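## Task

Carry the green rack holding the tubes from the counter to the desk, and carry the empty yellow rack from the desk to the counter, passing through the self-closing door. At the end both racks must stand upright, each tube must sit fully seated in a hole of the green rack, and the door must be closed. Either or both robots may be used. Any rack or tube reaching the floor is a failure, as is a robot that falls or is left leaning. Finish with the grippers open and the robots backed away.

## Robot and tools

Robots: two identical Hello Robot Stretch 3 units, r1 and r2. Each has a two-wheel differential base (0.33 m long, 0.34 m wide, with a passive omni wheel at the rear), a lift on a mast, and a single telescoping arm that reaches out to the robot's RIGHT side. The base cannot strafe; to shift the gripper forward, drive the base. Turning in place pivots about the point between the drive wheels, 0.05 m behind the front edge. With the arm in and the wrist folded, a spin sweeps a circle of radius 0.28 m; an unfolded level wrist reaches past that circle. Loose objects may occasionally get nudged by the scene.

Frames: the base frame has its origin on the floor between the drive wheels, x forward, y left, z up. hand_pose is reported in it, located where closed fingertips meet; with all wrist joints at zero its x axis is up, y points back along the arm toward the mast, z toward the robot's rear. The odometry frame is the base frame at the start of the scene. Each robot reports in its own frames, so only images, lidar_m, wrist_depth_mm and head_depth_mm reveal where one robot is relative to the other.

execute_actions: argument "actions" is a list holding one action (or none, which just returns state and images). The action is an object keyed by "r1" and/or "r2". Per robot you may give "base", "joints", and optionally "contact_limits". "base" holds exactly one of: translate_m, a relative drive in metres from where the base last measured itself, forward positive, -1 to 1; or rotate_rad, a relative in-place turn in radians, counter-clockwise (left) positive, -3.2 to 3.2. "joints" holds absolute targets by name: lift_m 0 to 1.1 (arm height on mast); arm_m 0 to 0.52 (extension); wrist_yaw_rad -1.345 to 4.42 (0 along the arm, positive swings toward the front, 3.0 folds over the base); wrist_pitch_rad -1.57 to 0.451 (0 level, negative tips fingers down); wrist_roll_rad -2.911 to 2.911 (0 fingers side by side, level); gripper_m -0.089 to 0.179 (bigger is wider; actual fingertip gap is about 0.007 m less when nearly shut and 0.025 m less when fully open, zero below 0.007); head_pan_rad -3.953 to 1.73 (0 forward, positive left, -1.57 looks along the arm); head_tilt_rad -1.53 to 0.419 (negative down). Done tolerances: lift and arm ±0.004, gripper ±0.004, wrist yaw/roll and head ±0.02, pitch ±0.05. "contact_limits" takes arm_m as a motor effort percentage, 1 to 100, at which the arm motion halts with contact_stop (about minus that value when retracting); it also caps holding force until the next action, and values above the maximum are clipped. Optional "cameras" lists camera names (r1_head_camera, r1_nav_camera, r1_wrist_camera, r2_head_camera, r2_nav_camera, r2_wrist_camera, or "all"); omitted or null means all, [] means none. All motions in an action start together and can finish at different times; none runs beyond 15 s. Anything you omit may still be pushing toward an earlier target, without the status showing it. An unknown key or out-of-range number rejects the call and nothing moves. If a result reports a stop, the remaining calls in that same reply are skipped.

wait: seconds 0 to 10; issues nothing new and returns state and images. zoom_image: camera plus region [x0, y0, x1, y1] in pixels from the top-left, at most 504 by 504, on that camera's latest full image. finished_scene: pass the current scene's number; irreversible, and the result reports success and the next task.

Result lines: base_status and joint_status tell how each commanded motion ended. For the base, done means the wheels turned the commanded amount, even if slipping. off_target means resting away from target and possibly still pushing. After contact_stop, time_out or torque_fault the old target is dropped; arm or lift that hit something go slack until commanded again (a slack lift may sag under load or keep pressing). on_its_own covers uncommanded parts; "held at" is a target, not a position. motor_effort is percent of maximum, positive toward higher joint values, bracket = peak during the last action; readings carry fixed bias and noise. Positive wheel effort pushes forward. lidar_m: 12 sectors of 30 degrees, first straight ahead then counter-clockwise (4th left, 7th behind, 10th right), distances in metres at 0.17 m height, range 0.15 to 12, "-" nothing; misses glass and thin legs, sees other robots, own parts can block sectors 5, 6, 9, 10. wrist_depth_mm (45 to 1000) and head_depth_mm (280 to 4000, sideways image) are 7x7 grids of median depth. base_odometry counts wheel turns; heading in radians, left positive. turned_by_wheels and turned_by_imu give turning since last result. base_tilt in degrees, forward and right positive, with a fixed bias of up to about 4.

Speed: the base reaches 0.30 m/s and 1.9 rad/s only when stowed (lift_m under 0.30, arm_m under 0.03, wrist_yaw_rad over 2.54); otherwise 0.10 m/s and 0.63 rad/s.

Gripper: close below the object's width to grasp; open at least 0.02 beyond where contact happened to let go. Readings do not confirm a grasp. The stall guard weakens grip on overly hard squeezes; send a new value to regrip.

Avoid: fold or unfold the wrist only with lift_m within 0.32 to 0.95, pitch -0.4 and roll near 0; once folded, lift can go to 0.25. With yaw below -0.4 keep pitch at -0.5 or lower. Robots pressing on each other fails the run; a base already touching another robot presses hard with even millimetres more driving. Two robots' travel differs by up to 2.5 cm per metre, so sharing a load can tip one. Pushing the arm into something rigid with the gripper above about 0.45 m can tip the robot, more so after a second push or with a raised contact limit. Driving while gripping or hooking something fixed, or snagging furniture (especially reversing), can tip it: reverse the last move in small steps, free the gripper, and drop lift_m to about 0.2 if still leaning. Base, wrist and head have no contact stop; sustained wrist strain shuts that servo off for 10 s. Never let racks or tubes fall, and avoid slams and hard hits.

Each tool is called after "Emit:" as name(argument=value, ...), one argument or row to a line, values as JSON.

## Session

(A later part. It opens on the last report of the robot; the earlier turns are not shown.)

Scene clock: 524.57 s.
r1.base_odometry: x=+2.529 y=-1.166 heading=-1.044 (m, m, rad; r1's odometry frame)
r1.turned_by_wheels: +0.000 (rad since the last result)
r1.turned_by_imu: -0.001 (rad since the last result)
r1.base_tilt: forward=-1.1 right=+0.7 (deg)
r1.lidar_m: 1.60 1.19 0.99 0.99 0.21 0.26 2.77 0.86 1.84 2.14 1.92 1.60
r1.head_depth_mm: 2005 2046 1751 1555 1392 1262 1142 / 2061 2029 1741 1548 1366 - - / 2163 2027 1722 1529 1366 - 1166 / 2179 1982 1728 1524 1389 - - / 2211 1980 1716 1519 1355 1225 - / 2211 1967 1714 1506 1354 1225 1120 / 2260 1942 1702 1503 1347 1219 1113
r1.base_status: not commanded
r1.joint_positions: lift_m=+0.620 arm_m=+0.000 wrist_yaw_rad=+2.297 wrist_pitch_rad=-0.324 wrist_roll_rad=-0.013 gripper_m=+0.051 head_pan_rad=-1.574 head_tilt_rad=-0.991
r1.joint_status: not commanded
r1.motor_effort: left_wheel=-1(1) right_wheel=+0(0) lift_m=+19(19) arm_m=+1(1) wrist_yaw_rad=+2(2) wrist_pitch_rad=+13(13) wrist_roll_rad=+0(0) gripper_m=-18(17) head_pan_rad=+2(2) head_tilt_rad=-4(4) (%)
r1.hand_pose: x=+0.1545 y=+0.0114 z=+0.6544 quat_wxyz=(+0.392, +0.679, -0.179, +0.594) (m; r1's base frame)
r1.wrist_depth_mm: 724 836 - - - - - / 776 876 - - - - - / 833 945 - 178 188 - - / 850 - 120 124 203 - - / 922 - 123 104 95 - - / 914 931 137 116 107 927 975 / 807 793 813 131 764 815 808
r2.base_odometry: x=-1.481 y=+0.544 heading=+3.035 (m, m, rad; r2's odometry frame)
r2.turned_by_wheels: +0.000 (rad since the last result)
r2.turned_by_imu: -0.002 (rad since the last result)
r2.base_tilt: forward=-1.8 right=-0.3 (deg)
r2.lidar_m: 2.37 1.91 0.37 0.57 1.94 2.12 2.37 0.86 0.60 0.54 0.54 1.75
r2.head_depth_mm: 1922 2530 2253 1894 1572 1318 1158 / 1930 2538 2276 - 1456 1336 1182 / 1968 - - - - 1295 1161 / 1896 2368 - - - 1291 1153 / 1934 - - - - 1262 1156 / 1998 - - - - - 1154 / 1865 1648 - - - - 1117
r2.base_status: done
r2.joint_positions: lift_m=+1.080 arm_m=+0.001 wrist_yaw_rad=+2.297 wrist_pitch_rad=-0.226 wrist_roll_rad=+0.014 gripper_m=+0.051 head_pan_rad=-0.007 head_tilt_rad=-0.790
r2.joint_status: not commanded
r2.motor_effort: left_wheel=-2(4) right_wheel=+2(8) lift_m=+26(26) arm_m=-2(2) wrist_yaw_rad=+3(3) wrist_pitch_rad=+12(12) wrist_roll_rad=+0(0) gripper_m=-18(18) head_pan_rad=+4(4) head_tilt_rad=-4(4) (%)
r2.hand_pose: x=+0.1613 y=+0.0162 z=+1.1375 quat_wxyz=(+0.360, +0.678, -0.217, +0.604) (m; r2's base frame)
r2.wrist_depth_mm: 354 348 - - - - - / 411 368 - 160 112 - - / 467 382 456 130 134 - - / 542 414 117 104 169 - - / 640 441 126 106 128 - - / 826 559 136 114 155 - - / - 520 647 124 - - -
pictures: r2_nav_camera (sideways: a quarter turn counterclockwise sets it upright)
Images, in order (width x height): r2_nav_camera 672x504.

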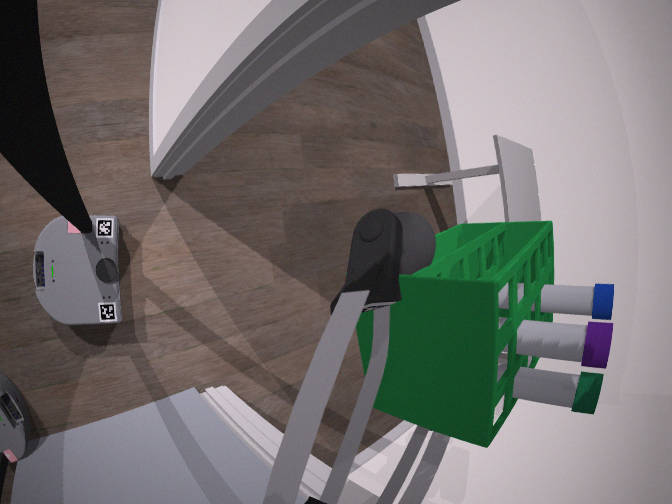

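Emit:
execute_actions(
  actions=[
    {"r2":{"base":{"translate_m":0.7}}},
  ],
  cameras=["r2_nav_camera","r1_nav_camera"],
)

Scene clock: 541.37 s.
r1.base_odometry: x=+2.529 y=-1.166 heading=-1.044 (m, m, rad; r1's odometry frame)
r1.turned_by_wheels: +0.000 (rad since the last result)
r1.turned_by_imu: -0.001 (rad since the last result)
r1.base_tilt: forward=-1.1 right=+0.6 (deg)
r1.lidar_m: 1.60 1.19 0.99 0.99 0.21 0.26 1.47 1.25 1.85 2.14 1.93 1.60
r1.head_depth_mm: 2009 2040 1760 1554 1382 1266 1147 / 2064 2016 1748 1540 1376 - - / 2157 2003 1739 1536 1365 - 1163 / 2171 1980 1731 1523 1386 - - / 2207 1981 1726 1521 1361 1232 - / 2224 1975 1717 1512 1351 1222 1115 / 2249 1966 1694 1498 1344 1210 1111
r1.base_status: not commanded
r1.joint_positions: lift_m=+0.620 arm_m=+0.000 wrist_yaw_rad=+2.297 wrist_pitch_rad=-0.324 wrist_roll_rad=-0.013 gripper_m=+0.051 head_pan_rad=-1.574 head_tilt_rad=-0.991
r1.joint_status: not commanded
r1.motor_effort: left_wheel=+0(1) right_wheel=+0(0) lift_m=+19(19) arm_m=+1(1) wrist_yaw_rad=+2(2) wrist_pitch_rad=+14(13) wrist_roll_rad=+0(0) gripper_m=-17(17) head_pan_rad=+2(3) head_tilt_rad=-4(4) (%)
r1.hand_pose: x=+0.1545 y=+0.0114 z=+0.6544 quat_wxyz=(+0.392, +0.679, -0.179, +0.594) (m; r1's base frame)
r1.wrist_depth_mm: 743 857 - - - - - / 775 894 - - - - - / 815 929 - 179 188 - - / 858 - 120 123 202 - - / 911 - 122 104 95 - - / 889 933 137 116 107 950 942 / 793 796 805 131 746 799 802
r2.base_odometry: x=-2.177 y=+0.619 heading=+3.035 (m, m, rad; r2's odometry frame)
r2.turned_by_wheels: +0.000 (rad since the last result)
r2.turned_by_imu: -0.003 (rad since the last result)
r2.base_tilt: forward=-1.5 right=-0.3 (deg)
r2.lidar_m: 1.68 1.26 2.08 2.44 0.55 0.53 3.04 0.72 0.56 0.81 1.31 1.51
r2.head_depth_mm: 1597 1323 1709 1830 1576 1316 1165 / 1547 1309 2064 - 1470 1328 1177 / 1522 - - - - 1293 1153 / 1498 1423 - - - 1285 1155 / 1464 - - - - 1268 1156 / 1393 - - - - - 1146 / 1428 1371 - - - - 1124
r2.base_status: done
r2.joint_positions: lift_m=+1.080 arm_m=+0.001 wrist_yaw_rad=+2.297 wrist_pitch_rad=-0.226 wrist_roll_rad=+0.014 gripper_m=+0.051 head_pan_rad=-0.007 head_tilt_rad=-0.790
r2.joint_status: not commanded
r2.motor_effort: left_wheel=-2(5) right_wheel=+3(8) lift_m=+26(26) arm_m=-2(2) wrist_yaw_rad=+4(3) wrist_pitch_rad=+12(12) wrist_roll_rad=+1(1) gripper_m=-19(19) head_pan_rad=+4(4) head_tilt_rad=-4(4) (%)
r2.hand_pose: x=+0.1613 y=+0.0162 z=+1.1375 quat_wxyz=(+0.360, +0.678, -0.217, +0.604) (m; r2's base frame)
r2.wrist_depth_mm: - - - - - - - / - - - 159 115 - - / - - - 131 129 - - / - - 117 104 169 - - / - - 125 106 128 964 973 / - - 136 114 155 - 794 / - - - 124 - - -
pictures: r1_nav_camera (sideways: a quarter turn counterclockwise sets it upright), r2_nav_camera (sideways: a quarter turn counterclockwise sets it upright)
Images, in order (width x height): r1_nav_camera 672x504, r2_nav_camera 672x504.

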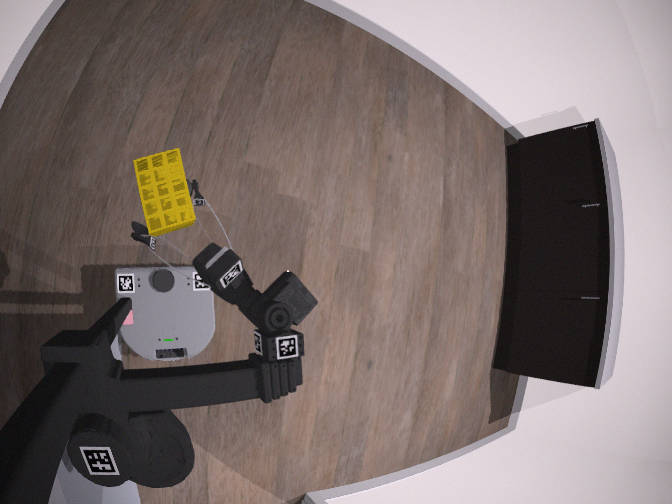

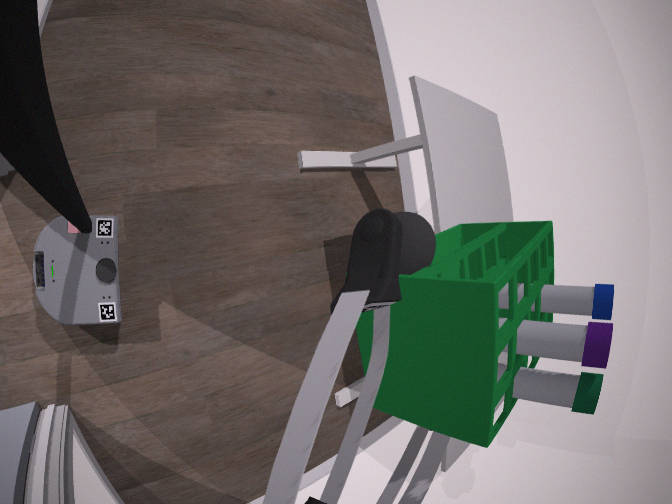

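Emit:
execute_actions(
  actions=[
    {"r1":{"base":{"translate_m":0.4},"joints":{"lift_m":0.98}},"r2":{"base":{"translate_m":0.45}}},
  ],
  cameras=[],
)

Emit:
execute_actions(
  actions=[
    {"r1":{"base":{"rotate_rad":-1.85},"joints":{"head_pan_rad":0,"head_tilt_rad":-0.6}},"r2":{"base":{"rotate_rad":1.465},"joints":{"head_pan_rad":-1.2}}},
  ],
  cameras=["r2_nav_camera","r1_nav_camera","r2_head_camera"],
)

Scene clock: 558.30 s.
r1.base_odometry: x=+2.730 y=-1.512 heading=-1.044 (m, m, rad; r1's odometry frame)
r1.turned_by_wheels: +0.000 (rad since the last result)
r1.turned_by_imu: -0.003 (rad since the last result)
r1.base_tilt: forward=-1.1 right=+0.4 (deg)
r1.lidar_m: 1.21 1.10 0.92 0.91 1.02 1.40 1.40 1.58 2.22 2.22 1.45 1.21
r1.head_depth_mm: 2067 - - 1495 1385 1245 1133 / 2220 2113 - - 1372 1247 1147 / 2215 2124 - - 1349 1242 1163 / 2242 2105 - - - 1223 1165 / 2253 2009 - 1524 - - 1129 / 2271 1957 1671 1504 - - 1097 / 2263 1952 1697 1511 - - 1083
r1.base_status: done
r1.joint_positions: lift_m=+0.980 arm_m=+0.000 wrist_yaw_rad=+2.298 wrist_pitch_rad=-0.324 wrist_roll_rad=-0.013 gripper_m=+0.051 head_pan_rad=-1.574 head_tilt_rad=-0.991
r1.joint_status: all done
r1.motor_effort: left_wheel=-2(7) right_wheel=+2(7) lift_m=+25(26) arm_m=+1(1) wrist_yaw_rad=+2(2) wrist_pitch_rad=+13(14) wrist_roll_rad=+0(0) gripper_m=-17(17) head_pan_rad=+1(1) head_tilt_rad=-4(3) (%)
r1.hand_pose: x=+0.1545 y=+0.0114 z=+1.0141 quat_wxyz=(+0.391, +0.679, -0.179, +0.594) (m; r1's base frame)
r1.wrist_depth_mm: 699 788 918 - - 966 819 / 726 819 973 - - - 848 / 763 847 - 179 189 - 877 / 788 923 120 123 203 - 914 / 853 982 123 104 95 - 942 / 890 - 137 116 107 - - / 922 - - 131 - - -
r2.base_odometry: x=-2.624 y=+0.667 heading=+3.035 (m, m, rad; r2's odometry frame)
r2.turned_by_wheels: +0.000 (rad since the last result)
r2.turned_by_imu: -0.003 (rad since the last result)
r2.base_tilt: forward=-1.7 right=-0.1 (deg)
r2.lidar_m: 1.24 0.87 1.53 2.52 1.34 0.91 0.86 0.86 0.95 1.23 1.23 1.13
r2.head_depth_mm: 1165 1261 997 828 1519 1322 1157 / 1141 1258 999 - 1463 1323 1187 / 1110 - - - - 1296 1162 / 1092 - - - - 1291 1149 / 1062 - - - - 1262 1155 / 1011 - - - - - 1151 / 1035 1138 - - - - 1124
r2.base_status: done
r2.joint_positions: lift_m=+1.080 arm_m=+0.001 wrist_yaw_rad=+2.297 wrist_pitch_rad=-0.226 wrist_roll_rad=+0.014 gripper_m=+0.051 head_pan_rad=-0.007 head_tilt_rad=-0.790
r2.joint_status: not commanded
r2.motor_effort: left_wheel=-2(5) right_wheel=+2(7) lift_m=+26(26) arm_m=-2(2) wrist_yaw_rad=+3(3) wrist_pitch_rad=+12(12) wrist_roll_rad=+1(1) gripper_m=-18(18) head_pan_rad=+4(4) head_tilt_rad=-4(3) (%)
r2.hand_pose: x=+0.1613 y=+0.0162 z=+1.1375 quat_wxyz=(+0.360, +0.678, -0.217, +0.604) (m; r2's base frame)
r2.wrist_depth_mm: - - - - - 951 858 / - - - 125 112 - 880 / - - - 131 144 - 933 / - - 118 104 169 - 958 / - - 125 106 128 956 962 / - - 136 114 155 747 755 / - - - 124 598 612 616
pictures: none
No camera images: the call's "cameras" was empty. Leave "cameras" out to get every camera's image.

Scene clock: 562.17 s.
r1.base_odometry: x=+2.730 y=-1.512 heading=-2.894 (m, m, rad; r1's odometry frame)
r1.turned_by_wheels: -1.850 (rad since the last result)
r1.turned_by_imu: -1.849 (rad since the last result)
r1.base_tilt: forward=-1.1 right=+0.6 (deg)
r1.lidar_m: 2.22 1.86 1.29 1.21 1.23 0.97 0.91 0.93 1.20 1.40 1.44 1.86
r1.head_depth_mm: 2531 2836 3003 2292 1836 1525 1294 / 2460 2186 2549 2275 1814 1493 1308 / 2431 2153 2395 2291 1800 1508 - / 2419 2128 2378 2263 1802 323 - / 2406 2109 2366 2235 1785 296 290 / 2409 2098 2366 2241 1772 304 302 / 2370 2077 2311 2217 1770 1461 1252
r1.base_status: done
r1.joint_positions: lift_m=+0.980 arm_m=+0.000 wrist_yaw_rad=+2.298 wrist_pitch_rad=-0.324 wrist_roll_rad=-0.013 gripper_m=+0.051 head_pan_rad=-0.007 head_tilt_rad=-0.606
r1.joint_status: all done
r1.motor_effort: left_wheel=+2(8) right_wheel=-3(7) lift_m=+25(26) arm_m=+1(1) wrist_yaw_rad=+2(1) wrist_pitch_rad=+13(14) wrist_roll_rad=+0(0) gripper_m=-17(17) head_pan_rad=+4(39) head_tilt_rad=+3(29) (%)
r1.hand_pose: x=+0.1545 y=+0.0114 z=+1.0141 quat_wxyz=(+0.391, +0.679, -0.179, +0.594) (m; r1's base frame)
r1.wrist_depth_mm: 932 - - - - - - / 987 - - - - - - / - - - 173 189 - - / - - 120 123 203 - - / - - 122 104 95 - - / - - 137 116 107 - - / - - - 130 - - -
r2.base_odometry: x=-2.624 y=+0.667 heading=-1.784 (m, m, rad; r2's odometry frame)
r2.turned_by_wheels: +1.465 (rad since the last result)
r2.turned_by_imu: +1.457 (rad since the last result)
r2.base_tilt: forward=-1.6 right=-0.3 (deg)
r2.lidar_m: 2.42 1.61 0.91 0.86 0.85 0.87 1.23 1.23 1.13 1.24 0.87 1.42
r2.head_depth_mm: 1040 - 938 856 - - 1162 / 1066 1183 980 849 - - 1116 / 1072 1199 1029 - - - - / 1085 1196 - - - - - / 1085 - - - - - - / 1059 - - - - - - / 1090 - - - - - -
r2.base_status: done
r2.joint_positions: lift_m=+1.080 arm_m=+0.001 wrist_yaw_rad=+2.297 wrist_pitch_rad=-0.226 wrist_roll_rad=+0.014 gripper_m=+0.051 head_pan_rad=-1.193 head_tilt_rad=-0.790
r2.joint_status: all done
r2.motor_effort: left_wheel=-3(8) right_wheel=+3(8) lift_m=+26(25) arm_m=-2(2) wrist_yaw_rad=+3(3) wrist_pitch_rad=+12(12) wrist_roll_rad=+1(1) gripper_m=-18(18) head_pan_rad=-3(48) head_tilt_rad=-4(4) (%)
r2.hand_pose: x=+0.1613 y=+0.0162 z=+1.1375 quat_wxyz=(+0.360, +0.678, -0.217, +0.604) (m; r2's base frame)
r2.wrist_depth_mm: 706 872 - - - - - / 748 900 - 125 111 - - / 789 946 - 131 134 - - / 821 972 117 104 169 - - / 862 956 125 106 128 - - / 884 - 136 114 155 - - / 890 - - 124 - - -
pictures: r1_nav_camera (sideways: a quarter turn counterclockwise sets it upright), r2_head_camera (sideways: a quarter turn clockwise sets it upright), r2_nav_camera (sideways: a quarter turn counterclockwise sets it upright)
Images, in order (width x height): r1_nav_camera 672x504, r2_head_camera 896x504, r2_nav_camera 672x504.

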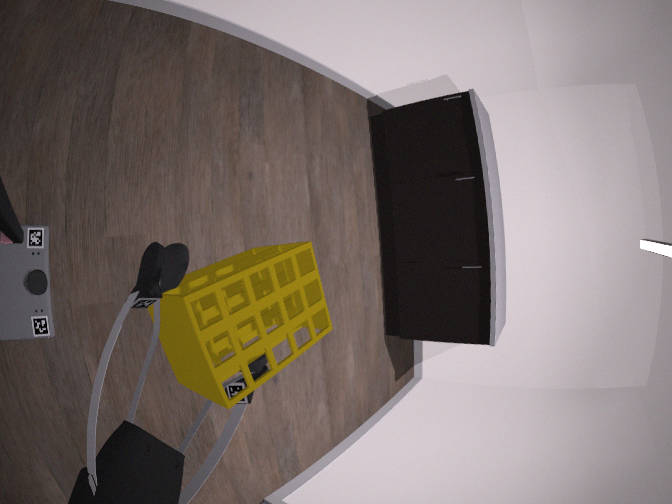

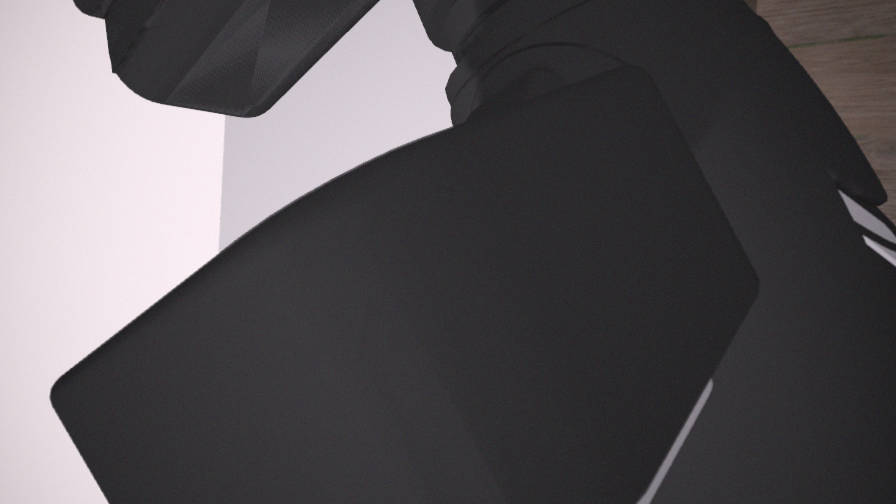

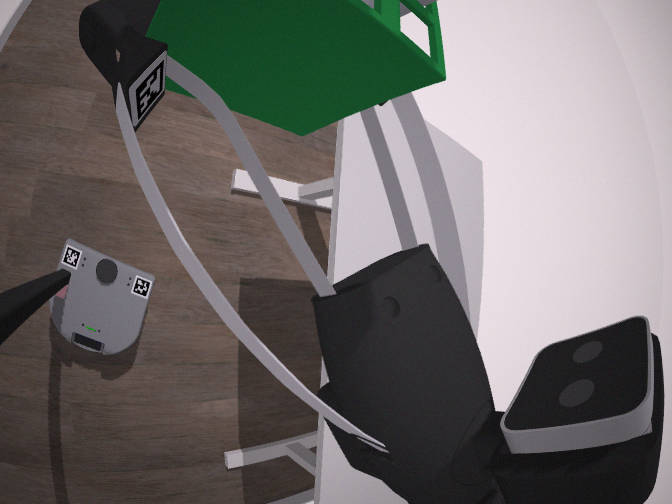

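Emit:
execute_actions(
  actions=[
    {"r1":{"base":{"translate_m":1.0}},"r2":{"joints":{"wrist_yaw_rad":1.57,"arm_m":0.33,"lift_m":0.85}}},
  ],
  cameras=["r2_nav_camera","r2_head_camera"],
)

Emit:
execute_actions(
  actions=[
    {"r1":{"base":{"translate_m":0.75}},"r2":{"joints":{"lift_m":0.76}}},
  ],
  cameras=["r2_wrist_camera","r2_head_camera","r1_nav_camera"],
)

Scene clock: 583.60 s.
r1.base_odometry: x=+1.761 y=-1.757 heading=-2.894 (m, m, rad; r1's odometry frame)
r1.turned_by_wheels: +0.000 (rad since the last result)
r1.turned_by_imu: -0.005 (rad since the last result)
r1.base_tilt: forward=-1.1 right=+0.5 (deg)
r1.lidar_m: 1.23 1.25 1.36 1.28 1.31 1.69 1.90 1.94 1.42 1.33 1.36 1.31
r1.head_depth_mm: 1654 1470 1326 1502 1774 1509 1290 / 1635 1447 1317 1494 1712 1501 1307 / 1610 1418 1306 1478 1702 1512 - / 1606 1398 1286 1458 1702 323 - / 1593 1374 1281 1447 1636 296 290 / 1579 1348 1269 1427 1629 305 302 / 1569 1327 1260 1407 1631 1463 1261
r1.base_status: done
r1.joint_positions: lift_m=+0.980 arm_m=+0.000 wrist_yaw_rad=+2.298 wrist_pitch_rad=-0.324 wrist_roll_rad=-0.013 gripper_m=+0.051 head_pan_rad=-0.007 head_tilt_rad=-0.606
r1.joint_status: not commanded
r1.motor_effort: left_wheel=+2(8) right_wheel=-3(5) lift_m=+25(26) arm_m=+1(1) wrist_yaw_rad=+1(1) wrist_pitch_rad=+14(13) wrist_roll_rad=+0(0) gripper_m=-17(17) head_pan_rad=+2(3) head_tilt_rad=+3(3) (%)
r1.hand_pose: x=+0.1545 y=+0.0114 z=+1.0141 quat_wxyz=(+0.391, +0.679, -0.179, +0.594) (m; r1's base frame)
r1.wrist_depth_mm: - - - - - - - / - - - - - - 893 / - - - 175 189 - 914 / - - 120 123 202 - 961 / - - 122 104 95 - - / - - 137 116 107 - - / - - - 130 - - -
r2.base_odometry: x=-2.624 y=+0.667 heading=-1.784 (m, m, rad; r2's odometry frame)
r2.turned_by_wheels: +0.000 (rad since the last result)
r2.turned_by_imu: -0.003 (rad since the last result)
r2.base_tilt: forward=-1.6 right=-0.3 (deg)
r2.lidar_m: 2.42 1.61 0.91 0.86 0.85 0.87 1.23 1.23 1.13 1.24 0.87 1.42
r2.head_depth_mm: 1056 1179 1037 785 726 1322 1158 / 1068 1190 1111 782 720 1314 1153 / 1069 1198 1032 779 723 1324 1156 / 1080 1194 575 781 719 1311 1156 / 1087 1192 581 777 1431 1314 1160 / 1100 1203 925 795 1380 1309 1156 / 1109 1216 977 795 1408 1282 1146
r2.base_status: not commanded
r2.joint_positions: lift_m=+0.850 arm_m=+0.330 wrist_yaw_rad=+1.571 wrist_pitch_rad=-0.226 wrist_roll_rad=+0.014 gripper_m=+0.051 head_pan_rad=-1.193 head_tilt_rad=-0.790
r2.joint_status: all done
r2.motor_effort: left_wheel=-3(2) right_wheel=+3(3) lift_m=+20(20) arm_m=+1(3) wrist_yaw_rad=-1(6) wrist_pitch_rad=+12(12) wrist_roll_rad=+0(1) gripper_m=-19(18) head_pan_rad=-4(4) head_tilt_rad=-5(3) (%)
r2.hand_pose: x=+0.2229 y=-0.4747 z=+0.9078 quat_wxyz=(+0.550, +0.556, -0.444, +0.436) (m; r2's base frame)
r2.wrist_depth_mm: - - - - - 864 654 / - - - 159 112 900 665 / - - - 130 134 896 678 / - - 118 104 169 717 667 / - - 126 106 128 524 540 / - - 136 114 155 416 420 / - - 328 124 330 341 343
pictures: r2_head_camera (sideways: a quarter turn clockwise sets it upright), r2_nav_camera (sideways: a quarter turn counterclockwise sets it upright)
Images, in order (width x height): r2_head_camera 896x504, r2_nav_camera 672x504.

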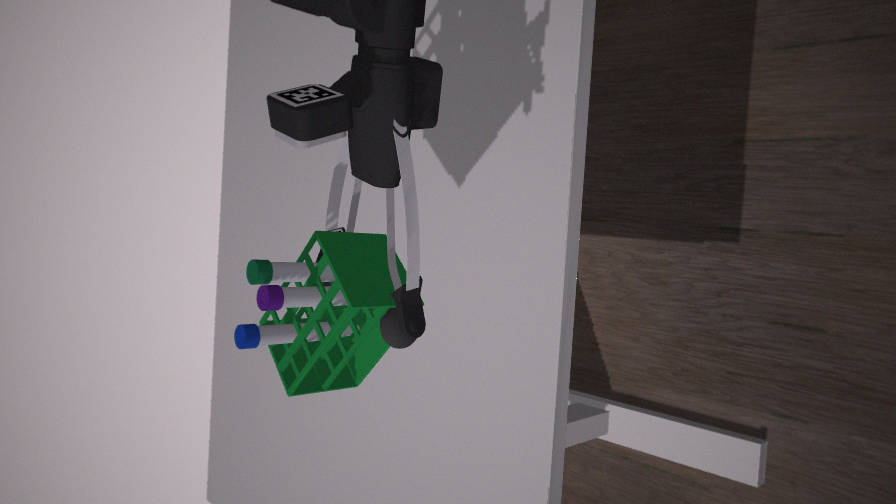

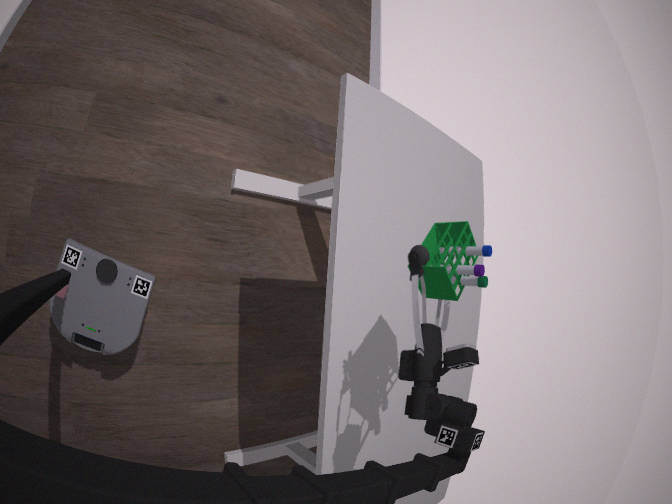

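Scene clock: 592.07 s.
r1.base_odometry: x=+1.033 y=-1.941 heading=-2.894 (m, m, rad; r1's odometry frame)
r1.turned_by_wheels: +0.000 (rad since the last result)
r1.turned_by_imu: -0.004 (rad since the last result)
r1.base_tilt: forward=-1.2 right=+0.5 (deg)
r1.lidar_m: 0.49 0.50 0.64 1.35 1.37 1.77 2.64 1.98 1.35 1.27 0.75 0.52
r1.head_depth_mm: 967 1069 934 687 642 755 920 / 961 1057 925 679 633 743 880 / 953 1050 917 676 625 732 - / 942 1036 902 670 585 323 - / 939 1031 894 665 581 295 290 / 929 1023 884 660 575 304 302 / 918 1013 876 652 571 673 830
r1.base_status: done
r1.joint_positions: lift_m=+0.980 arm_m=+0.000 wrist_yaw_rad=+2.298 wrist_pitch_rad=-0.324 wrist_roll_rad=-0.013 gripper_m=+0.051 head_pan_rad=-0.007 head_tilt_rad=-0.606
r1.joint_status: not commanded
r1.motor_effort: left_wheel=+2(8) right_wheel=-3(3) lift_m=+25(25) arm_m=+1(1) wrist_yaw_rad=+1(2) wrist_pitch_rad=+13(13) wrist_roll_rad=+0(0) gripper_m=-17(18) head_pan_rad=+2(2) head_tilt_rad=+3(3) (%)
r1.hand_pose: x=+0.1545 y=+0.0114 z=+1.0141 quat_wxyz=(+0.391, +0.679, -0.179, +0.594) (m; r1's base frame)
r1.wrist_depth_mm: - - - - 962 847 752 / - 969 892 900 909 849 768 / - - 693 175 188 561 569 / - - 120 123 202 425 410 / - - 122 104 95 435 365 / - - 137 116 107 455 404 / - - - 131 593 536 422
r2.base_odometry: x=-2.624 y=+0.667 heading=-1.784 (m, m, rad; r2's odometry frame)
r2.turned_by_wheels: +0.000 (rad since the last result)
r2.turned_by_imu: -0.002 (rad since the last result)
r2.base_tilt: forward=-1.6 right=-0.2 (deg)
r2.lidar_m: 2.41 1.60 0.90 0.86 0.85 0.87 1.23 1.23 1.13 1.24 0.87 1.43
r2.head_depth_mm: 1057 1172 1002 829 726 1334 1161 / 1067 1188 999 - 725 1321 1161 / 1075 1199 994 803 724 1316 1154 / 1077 1191 989 659 720 1315 1158 / 1091 1189 988 681 1444 1315 1150 / 1102 1206 984 777 1386 1311 1153 / 1106 1215 981 795 1420 1284 1146
r2.base_status: not commanded
r2.joint_positions: lift_m=+0.760 arm_m=+0.330 wrist_yaw_rad=+1.571 wrist_pitch_rad=-0.226 wrist_roll_rad=+0.014 gripper_m=+0.051 head_pan_rad=-1.193 head_tilt_rad=-0.790
r2.joint_status: all done
r2.motor_effort: left_wheel=-3(2) right_wheel=+3(3) lift_m=+19(21) arm_m=+2(2) wrist_yaw_rad=-2(1) wrist_pitch_rad=+12(12) wrist_roll_rad=+1(1) gripper_m=-18(19) head_pan_rad=-3(4) head_tilt_rad=-4(4) (%)
r2.hand_pose: x=+0.2229 y=-0.4747 z=+0.8178 quat_wxyz=(+0.550, +0.556, -0.444, +0.436) (m; r2's base frame)
r2.wrist_depth_mm: - - - - - 890 653 / - - - 159 112 884 671 / - - - 130 134 820 667 / - - 117 104 170 494 510 / - - 126 106 128 362 369 / - - 136 114 155 285 288 / - - 222 124 226 232 235
pictures: r1_nav_camera (sideways: a quarter turn counterclockwise sets it upright), r2_head_camera (sideways: a quarter turn clockwise sets it upright), r2_wrist_camera
Images, in order (width x height): r1_nav_camera 672x504, r2_head_camera 896x504, r2_wrist_camera 644x364.

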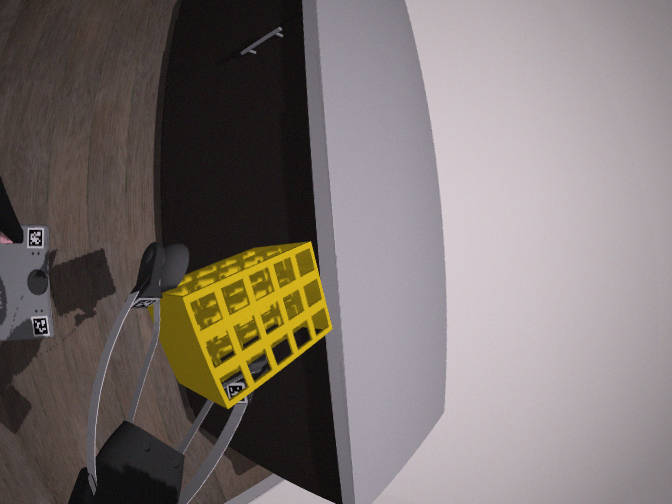

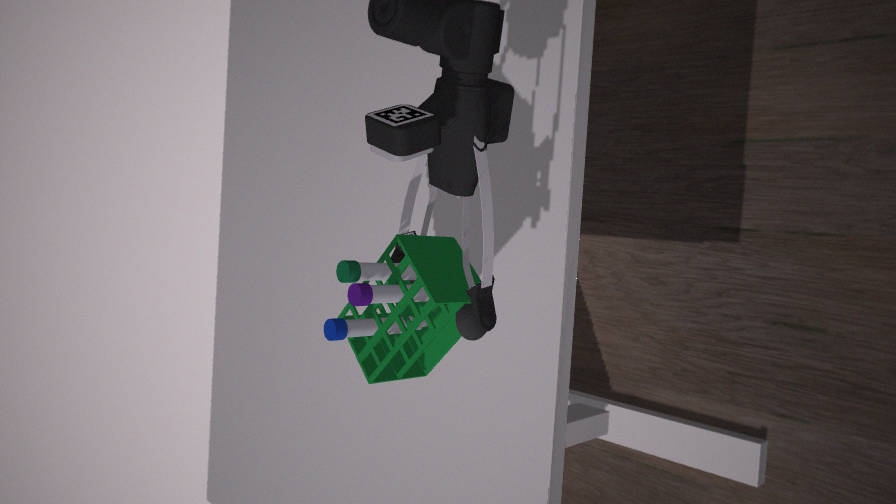

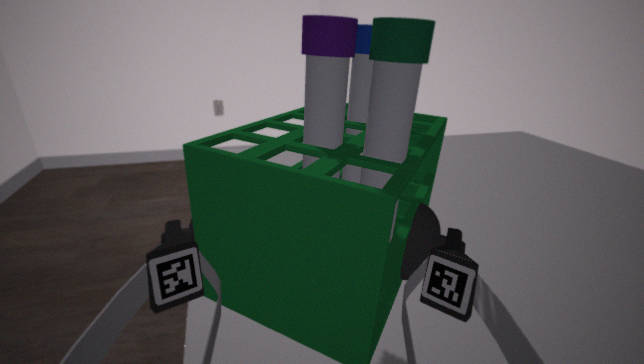

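Emit:
execute_actions(
  actions=[
    {"r1":{"base":{"rotate_rad":1.57},"joints":{"head_pan_rad":-1.2,"head_tilt_rad":-0.8,"lift_m":1.0}},"r2":{"joints":{"lift_m":0.688}}},
  ],
  cameras=[],
)

Emit:
execute_actions(
  actions=[
    {"r1":{"joints":{"wrist_yaw_rad":1.57,"arm_m":0.4}},"r2":{"joints":{"gripper_m":0.175}}},
  ],
  cameras=["r2_wrist_camera","r2_head_camera","r1_nav_camera","r1_head_camera"],
)

Scene clock: 610.17 s.
r1.base_odometry: x=+1.033 y=-1.941 heading=-1.324 (m, m, rad; r1's odometry frame)
r1.turned_by_wheels: +1.570 (rad since the last result)
r1.turned_by_imu: +1.567 (rad since the last result)
r1.base_tilt: forward=-1.2 right=+0.5 (deg)
r1.lidar_m: 1.35 1.37 1.76 2.65 1.99 1.36 1.27 0.76 0.52 0.49 0.50 0.64
r1.head_depth_mm: 944 843 657 - - - 1150 / 975 833 650 - 753 - - / 981 826 644 629 760 - - / 1006 819 641 658 800 - - / 1015 810 637 691 816 - - / 1047 804 632 720 858 - - / 1062 796 643 759 943 - -
r1.base_status: done
r1.joint_positions: lift_m=+1.000 arm_m=+0.000 wrist_yaw_rad=+2.298 wrist_pitch_rad=-0.324 wrist_roll_rad=-0.013 gripper_m=+0.051 head_pan_rad=-1.193 head_tilt_rad=-0.790
r1.joint_status: all done
r1.motor_effort: left_wheel=-3(7) right_wheel=+3(8) lift_m=+25(26) arm_m=+1(1) wrist_yaw_rad=+2(2) wrist_pitch_rad=+13(14) wrist_roll_rad=+0(0) gripper_m=-16(17) head_pan_rad=-3(38) head_tilt_rad=-5(21) (%)
r1.hand_pose: x=+0.1545 y=+0.0114 z=+1.0341 quat_wxyz=(+0.391, +0.679, -0.179, +0.594) (m; r1's base frame)
r1.wrist_depth_mm: - - - - - - 910 / - - - - - - 963 / - - - 179 189 - - / - - 120 123 203 - - / - - 122 104 95 - - / - - 137 116 107 - - / - - - 130 - - -
r2.base_odometry: x=-2.624 y=+0.667 heading=-1.784 (m, m, rad; r2's odometry frame)
r2.turned_by_wheels: +0.000 (rad since the last result)
r2.turned_by_imu: -0.001 (rad since the last result)
r2.base_tilt: forward=-1.6 right=-0.1 (deg)
r2.lidar_m: 2.41 1.61 0.91 0.86 0.86 0.87 1.23 1.22 1.13 1.24 0.87 1.42
r2.head_depth_mm: 1052 1178 1002 852 717 1321 1158 / 1060 1185 997 827 1430 1329 1157 / 1072 1195 996 835 1427 1321 1162 / 1082 1201 988 742 1430 1321 1155 / 1088 1202 987 720 1468 1314 1154 / 1101 1203 988 794 1388 1304 1147 / 1105 1216 983 793 1425 1287 1155
r2.base_status: not commanded
r2.joint_positions: lift_m=+0.688 arm_m=+0.330 wrist_yaw_rad=+1.571 wrist_pitch_rad=-0.226 wrist_roll_rad=+0.014 gripper_m=+0.051 head_pan_rad=-1.193 head_tilt_rad=-0.790
r2.joint_status: all done
r2.motor_effort: left_wheel=-3(2) right_wheel=+3(3) lift_m=+20(19) arm_m=+1(2) wrist_yaw_rad=-1(1) wrist_pitch_rad=+12(12) wrist_roll_rad=+1(1) gripper_m=-19(18) head_pan_rad=-3(4) head_tilt_rad=-4(4) (%)
r2.hand_pose: x=+0.2229 y=-0.4747 z=+0.7458 quat_wxyz=(+0.550, +0.556, -0.444, +0.436) (m; r2's base frame)
r2.wrist_depth_mm: - - - - - 868 657 / - - - 159 112 895 667 / - - 403 130 134 508 532 / - - 117 104 169 313 324 / - - 125 106 128 228 231 / - - 136 114 156 179 181 / 959 898 140 124 145 147 148
pictures: none
No camera images: the call's "cameras" was empty. Leave "cameras" out to get every camera's image.

Scene clock: 614.30 s.
r1.base_odometry: x=+1.033 y=-1.941 heading=-1.324 (m, m, rad; r1's odometry frame)
r1.turned_by_wheels: +0.000 (rad since the last result)
r1.turned_by_imu: -0.001 (rad since the last result)
r1.base_tilt: forward=-1.1 right=+0.7 (deg)
r1.lidar_m: 1.34 1.37 1.75 2.64 2.00 1.35 1.27 0.76 0.52 0.49 0.50 0.64
r1.head_depth_mm: - 777 655 567 684 852 1131 / 969 776 649 578 730 901 1160 / 984 737 646 630 761 973 1176 / 987 560 638 658 803 1027 1170 / 1017 613 634 690 847 1108 1166 / 1045 802 630 723 897 1249 1165 / 1064 794 646 760 955 1266 1166
r1.base_status: not commanded
r1.joint_positions: lift_m=+1.000 arm_m=+0.400 wrist_yaw_rad=+1.571 wrist_pitch_rad=-0.324 wrist_roll_rad=-0.013 gripper_m=+0.051 head_pan_rad=-1.193 head_tilt_rad=-0.790
r1.joint_status: all done
r1.motor_effort: left_wheel=-3(3) right_wheel=+3(3) lift_m=+25(25) arm_m=+3(2) wrist_yaw_rad=-1(3) wrist_pitch_rad=+14(13) wrist_roll_rad=+0(0) gripper_m=-17(17) head_pan_rad=-3(3) head_tilt_rad=-5(5) (%)
r1.hand_pose: x=+0.2139 y=-0.5448 z=+1.0341 quat_wxyz=(+0.577, +0.571, -0.409, +0.416) (m; r1's base frame)
r1.wrist_depth_mm: - - - - - 781 564 / - - - 978 941 780 563 / - - - 178 189 616 549 / - - 120 123 202 444 451 / - - 123 104 95 354 353 / - - 136 116 107 289 289 / - - 247 130 232 247 246
r2.base_odometry: x=-2.624 y=+0.667 heading=-1.784 (m, m, rad; r2's odometry frame)
r2.turned_by_wheels: +0.000 (rad since the last result)
r2.turned_by_imu: -0.001 (rad since the last result)
r2.base_tilt: forward=-1.8 right=-0.1 (deg)
r2.lidar_m: 2.41 1.61 0.91 0.86 0.86 0.87 1.23 1.23 1.13 1.24 0.87 1.42
r2.head_depth_mm: 1061 1179 1003 854 718 1333 1159 / 1069 1181 997 828 1443 1325 1158 / 1074 1194 998 824 1425 1315 1158 / 1084 1200 991 718 1077 1309 1152 / 1092 1193 988 730 1455 1318 1151 / 1103 1206 984 796 1381 1306 1148 / 1107 1213 983 796 1405 1279 1148
r2.base_status: not commanded
r2.joint_positions: lift_m=+0.688 arm_m=+0.330 wrist_yaw_rad=+1.571 wrist_pitch_rad=-0.223 wrist_roll_rad=+0.014 gripper_m=+0.175 head_pan_rad=-1.193 head_tilt_rad=-0.790
r2.joint_status: all done
r2.motor_effort: left_wheel=-3(2) right_wheel=+3(3) lift_m=+19(19) arm_m=+1(1) wrist_yaw_rad=-1(1) wrist_pitch_rad=+11(12) wrist_roll_rad=+0(0) gripper_m=+0(83) head_pan_rad=-3(3) head_tilt_rad=-4(4) (%)
r2.hand_pose: x=+0.2232 y=-0.4747 z=+0.7467 quat_wxyz=(+0.550, +0.556, -0.445, +0.437) (m; r2's base frame)
r2.wrist_depth_mm: - - - - - 880 663 / - - - 122 112 887 666 / - - 461 154 121 518 543 / - - 119 128 129 320 326 / - - 122 106 131 243 234 / - - 134 114 164 176 184 / 919 934 138 125 141 147 149
pictures: r1_head_camera (sideways: a quarter turn clockwise sets it upright), r1_nav_camera (sideways: a quarter turn counterclockwise sets it upright), r2_head_camera (sideways: a quarter turn clockwise sets it upright), r2_wrist_camera
Images, in order (width x height): r1_head_camera 896x504, r1_nav_camera 672x504, r2_head_camera 896x504, r2_wrist_camera 644x364.

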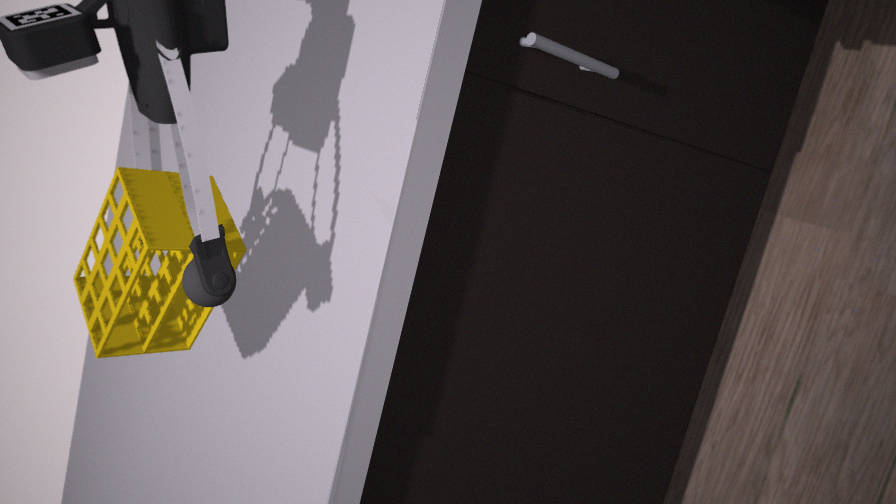

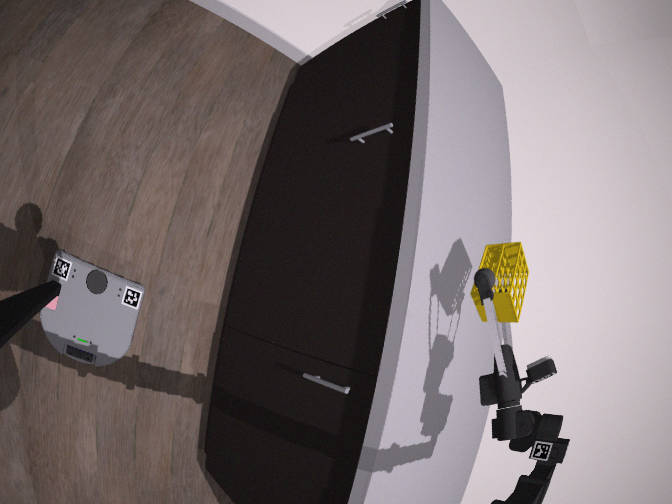

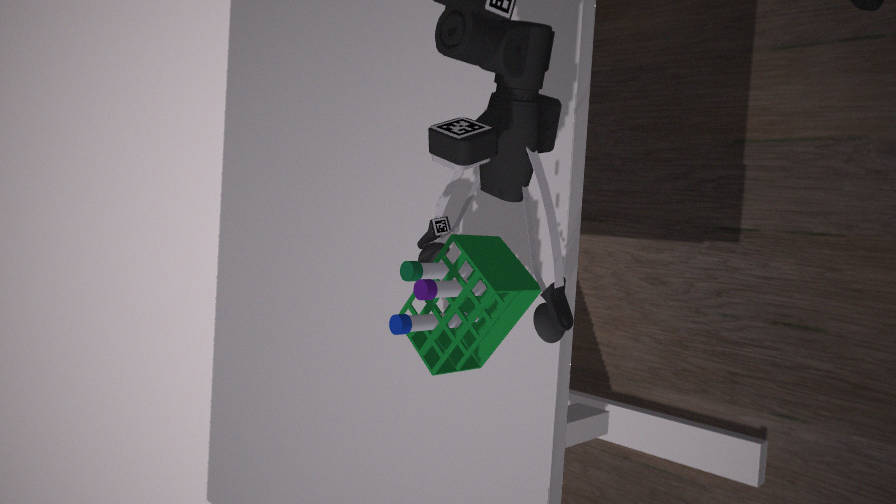

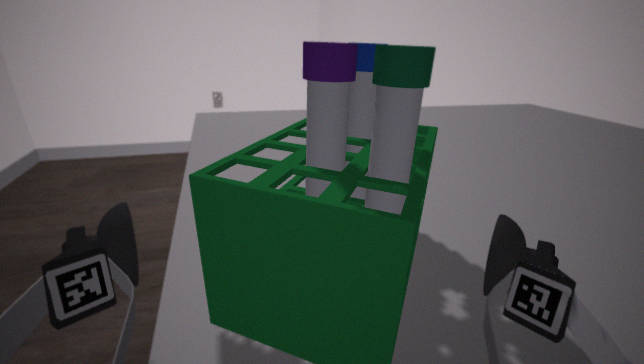

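Emit:
execute_actions(
  actions=[
    {"r1":{"joints":{"lift_m":0.905,"arm_m":0.36}},"r2":{"base":{"translate_m":-0.2}}},
  ],
  cameras=[],
)

Emit:
execute_actions(
  actions=[
    {"r1":{"joints":{"gripper_m":0.175}},"r2":{"joints":{"lift_m":0.72,"wrist_pitch_rad":0.0}}},
  ],
  cameras=["r2_wrist_camera","r1_wrist_camera","r1_head_camera"],
)

Scene clock: 630.27 s.
r1.base_odometry: x=+1.033 y=-1.941 heading=-1.324 (m, m, rad; r1's odometry frame)
r1.turned_by_wheels: +0.000 (rad since the last result)
r1.turned_by_imu: -0.001 (rad since the last result)
r1.base_tilt: forward=-1.2 right=+0.5 (deg)
r1.lidar_m: 1.34 1.37 1.76 2.65 1.99 1.36 1.27 0.76 0.52 0.49 0.50 0.64
r1.head_depth_mm: 942 860 - 566 685 849 1138 / 973 868 610 579 729 903 1163 / 988 826 598 630 760 978 1177 / 1011 819 577 658 801 1029 1174 / 1017 808 623 688 846 1102 1172 / 1043 799 630 720 899 1242 1163 / 1059 795 643 760 956 1266 1164
r1.base_status: not commanded
r1.joint_positions: lift_m=+0.905 arm_m=+0.360 wrist_yaw_rad=+1.571 wrist_pitch_rad=-0.324 wrist_roll_rad=-0.013 gripper_m=+0.051 head_pan_rad=-1.193 head_tilt_rad=-0.790
r1.joint_status: all done
r1.motor_effort: left_wheel=-3(3) right_wheel=+3(3) lift_m=+19(22) arm_m=-4(0) wrist_yaw_rad=-1(1) wrist_pitch_rad=+14(14) wrist_roll_rad=+0(0) gripper_m=-17(16) head_pan_rad=-4(4) head_tilt_rad=-4(5) (%)
r1.hand_pose: x=+0.2139 y=-0.5053 z=+0.9394 quat_wxyz=(+0.577, +0.571, -0.409, +0.416) (m; r1's base frame)
r1.wrist_depth_mm: - - - - - 850 602 / - - - 585 586 576 554 / - - - 173 188 368 363 / - - 120 123 196 265 264 / - - 122 104 95 208 210 / - - 137 116 107 172 172 / - - 146 132 141 146 147
r2.base_odometry: x=-2.582 y=+0.862 heading=-1.784 (m, m, rad; r2's odometry frame)
r2.turned_by_wheels: +0.000 (rad since the last result)
r2.turned_by_imu: -0.001 (rad since the last result)
r2.base_tilt: forward=-1.7 right=+0.0 (deg)
r2.lidar_m: 2.52 1.49 0.94 0.80 0.77 0.83 1.04 1.03 1.05 1.30 1.30 1.01
r2.head_depth_mm: 1104 1207 1000 852 1493 1322 1164 / 1114 1218 998 831 1495 1318 1156 / 1124 1232 992 825 1493 1324 1160 / 1136 1230 993 787 1480 1324 1152 / 1138 1242 986 800 1463 1319 1162 / 1152 1236 984 775 1491 1308 1150 / 1154 1243 983 737 1483 1307 1149
r2.base_status: done
r2.joint_positions: lift_m=+0.688 arm_m=+0.330 wrist_yaw_rad=+1.571 wrist_pitch_rad=-0.223 wrist_roll_rad=+0.014 gripper_m=+0.175 head_pan_rad=-1.193 head_tilt_rad=-0.790
r2.joint_status: not commanded
r2.motor_effort: left_wheel=-2(8) right_wheel=+3(4) lift_m=+19(20) arm_m=+1(1) wrist_yaw_rad=-1(1) wrist_pitch_rad=+10(11) wrist_roll_rad=+0(1) gripper_m=-1(1) head_pan_rad=-3(4) head_tilt_rad=-4(5) (%)
r2.hand_pose: x=+0.2232 y=-0.4747 z=+0.7467 quat_wxyz=(+0.550, +0.556, -0.445, +0.437) (m; r2's base frame)
r2.wrist_depth_mm: - - - - - 925 711 / - - - 350 - 899 718 / - - - 300 490 516 544 / - - - 302 312 317 328 / - - - 222 226 244 235 / - - - 175 178 176 183 / 892 960 967 145 147 148 149
pictures: none
No camera images: the call's "cameras" was empty. Leave "cameras" out to get every camera's image.

Scene clock: 632.00 s.
r1.base_odometry: x=+1.033 y=-1.941 heading=-1.324 (m, m, rad; r1's odometry frame)
r1.turned_by_wheels: +0.000 (rad since the last result)
r1.turned_by_imu: +0.000 (rad since the last result)
r1.base_tilt: forward=-1.0 right=+0.5 (deg)
r1.lidar_m: 1.34 1.37 1.76 2.64 1.99 1.36 1.27 0.76 0.52 0.49 0.50 0.64
r1.head_depth_mm: 947 843 - 566 684 853 1137 / 968 872 609 580 731 901 1168 / 985 827 635 630 760 971 1180 / 1006 816 574 656 802 1024 1184 / 1018 808 615 687 847 1101 1179 / 1040 803 628 721 898 1246 1173 / 1057 794 645 759 957 1270 1166
r1.base_status: not commanded
r1.joint_positions: lift_m=+0.905 arm_m=+0.360 wrist_yaw_rad=+1.571 wrist_pitch_rad=-0.322 wrist_roll_rad=-0.013 gripper_m=+0.175 head_pan_rad=-1.193 head_tilt_rad=-0.790
r1.joint_status: all done
r1.motor_effort: left_wheel=-3(3) right_wheel=+3(3) lift_m=+19(19) arm_m=-4(4) wrist_yaw_rad=-1(2) wrist_pitch_rad=+12(13) wrist_roll_rad=+0(0) gripper_m=+0(84) head_pan_rad=-4(3) head_tilt_rad=-4(5) (%)
r1.hand_pose: x=+0.2141 y=-0.5053 z=+0.9400 quat_wxyz=(+0.577, +0.571, -0.409, +0.417) (m; r1's base frame)
r1.wrist_depth_mm: - - - - - 821 601 / - - - 596 588 597 558 / - - - 194 197 368 367 / - - 131 134 189 265 265 / - - 121 103 192 218 208 / - - 139 115 161 167 178 / - - 147 130 143 146 144
r2.base_odometry: x=-2.582 y=+0.862 heading=-1.784 (m, m, rad; r2's odometry frame)
r2.turned_by_wheels: +0.000 (rad since the last result)
r2.turned_by_imu: +0.000 (rad since the last result)
r2.base_tilt: forward=-1.6 right=-0.1 (deg)
r2.lidar_m: 2.52 1.49 0.94 0.80 0.77 0.83 1.04 1.04 1.05 1.30 1.30 1.01
r2.head_depth_mm: 1107 1210 1003 850 1483 1322 1161 / 1113 1214 995 827 1473 1318 1161 / 1125 1228 994 848 1470 1319 1160 / 1132 1242 991 803 1492 1318 1153 / 1137 1240 988 822 1478 1313 1157 / 1150 1238 985 774 1503 1302 1153 / 1165 1245 980 740 1479 1310 1153
r2.base_status: not commanded
r2.joint_positions: lift_m=+0.720 arm_m=+0.330 wrist_yaw_rad=+1.571 wrist_pitch_rad=-0.024 wrist_roll_rad=+0.014 gripper_m=+0.175 head_pan_rad=-1.193 head_tilt_rad=-0.790
r2.joint_status: all done
r2.motor_effort: left_wheel=-2(3) right_wheel=+3(3) lift_m=+26(26) arm_m=+2(1) wrist_yaw_rad=-1(1) wrist_pitch_rad=+11(13) wrist_roll_rad=+1(1) gripper_m=+0(1) head_pan_rad=-4(3) head_tilt_rad=-4(4) (%)
r2.hand_pose: x=+0.2342 y=-0.4747 z=+0.8284 quat_wxyz=(+0.503, +0.509, -0.497, +0.491) (m; r2's base frame)
r2.wrist_depth_mm: - - - - - 945 710 / - - - - - 947 715 / - - - - - 945 717 / - - - 364 838 856 706 / - - - 322 475 534 508 / - - - 318 333 328 349 / - - - 252 256 259 263
pictures: r1_head_camera (sideways: a quarter turn clockwise sets it upright), r1_wrist_camera, r2_wrist_camera
Images, in order (width x height): r1_head_camera 896x504, r1_wrist_camera 644x364, r2_wrist_camera 644x364.

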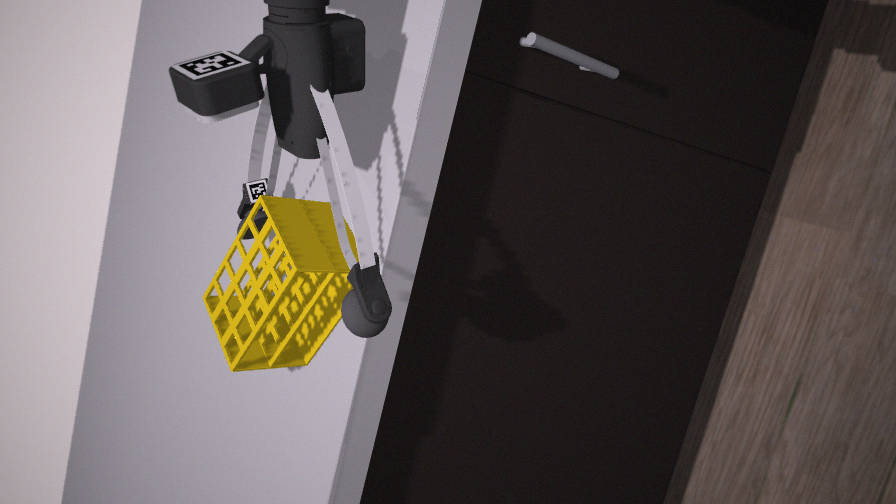

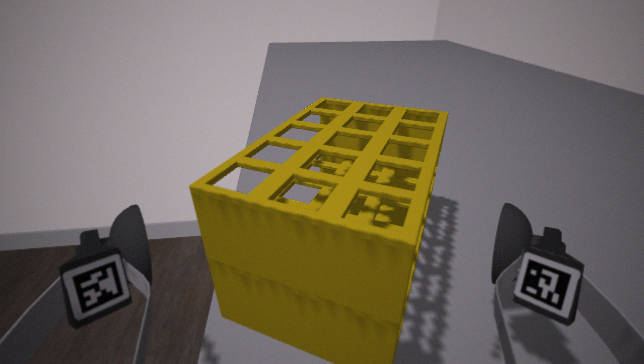

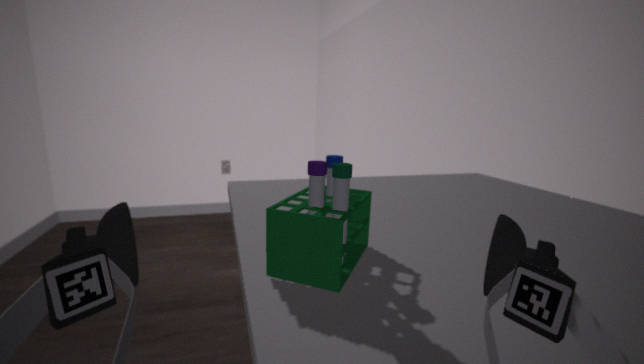

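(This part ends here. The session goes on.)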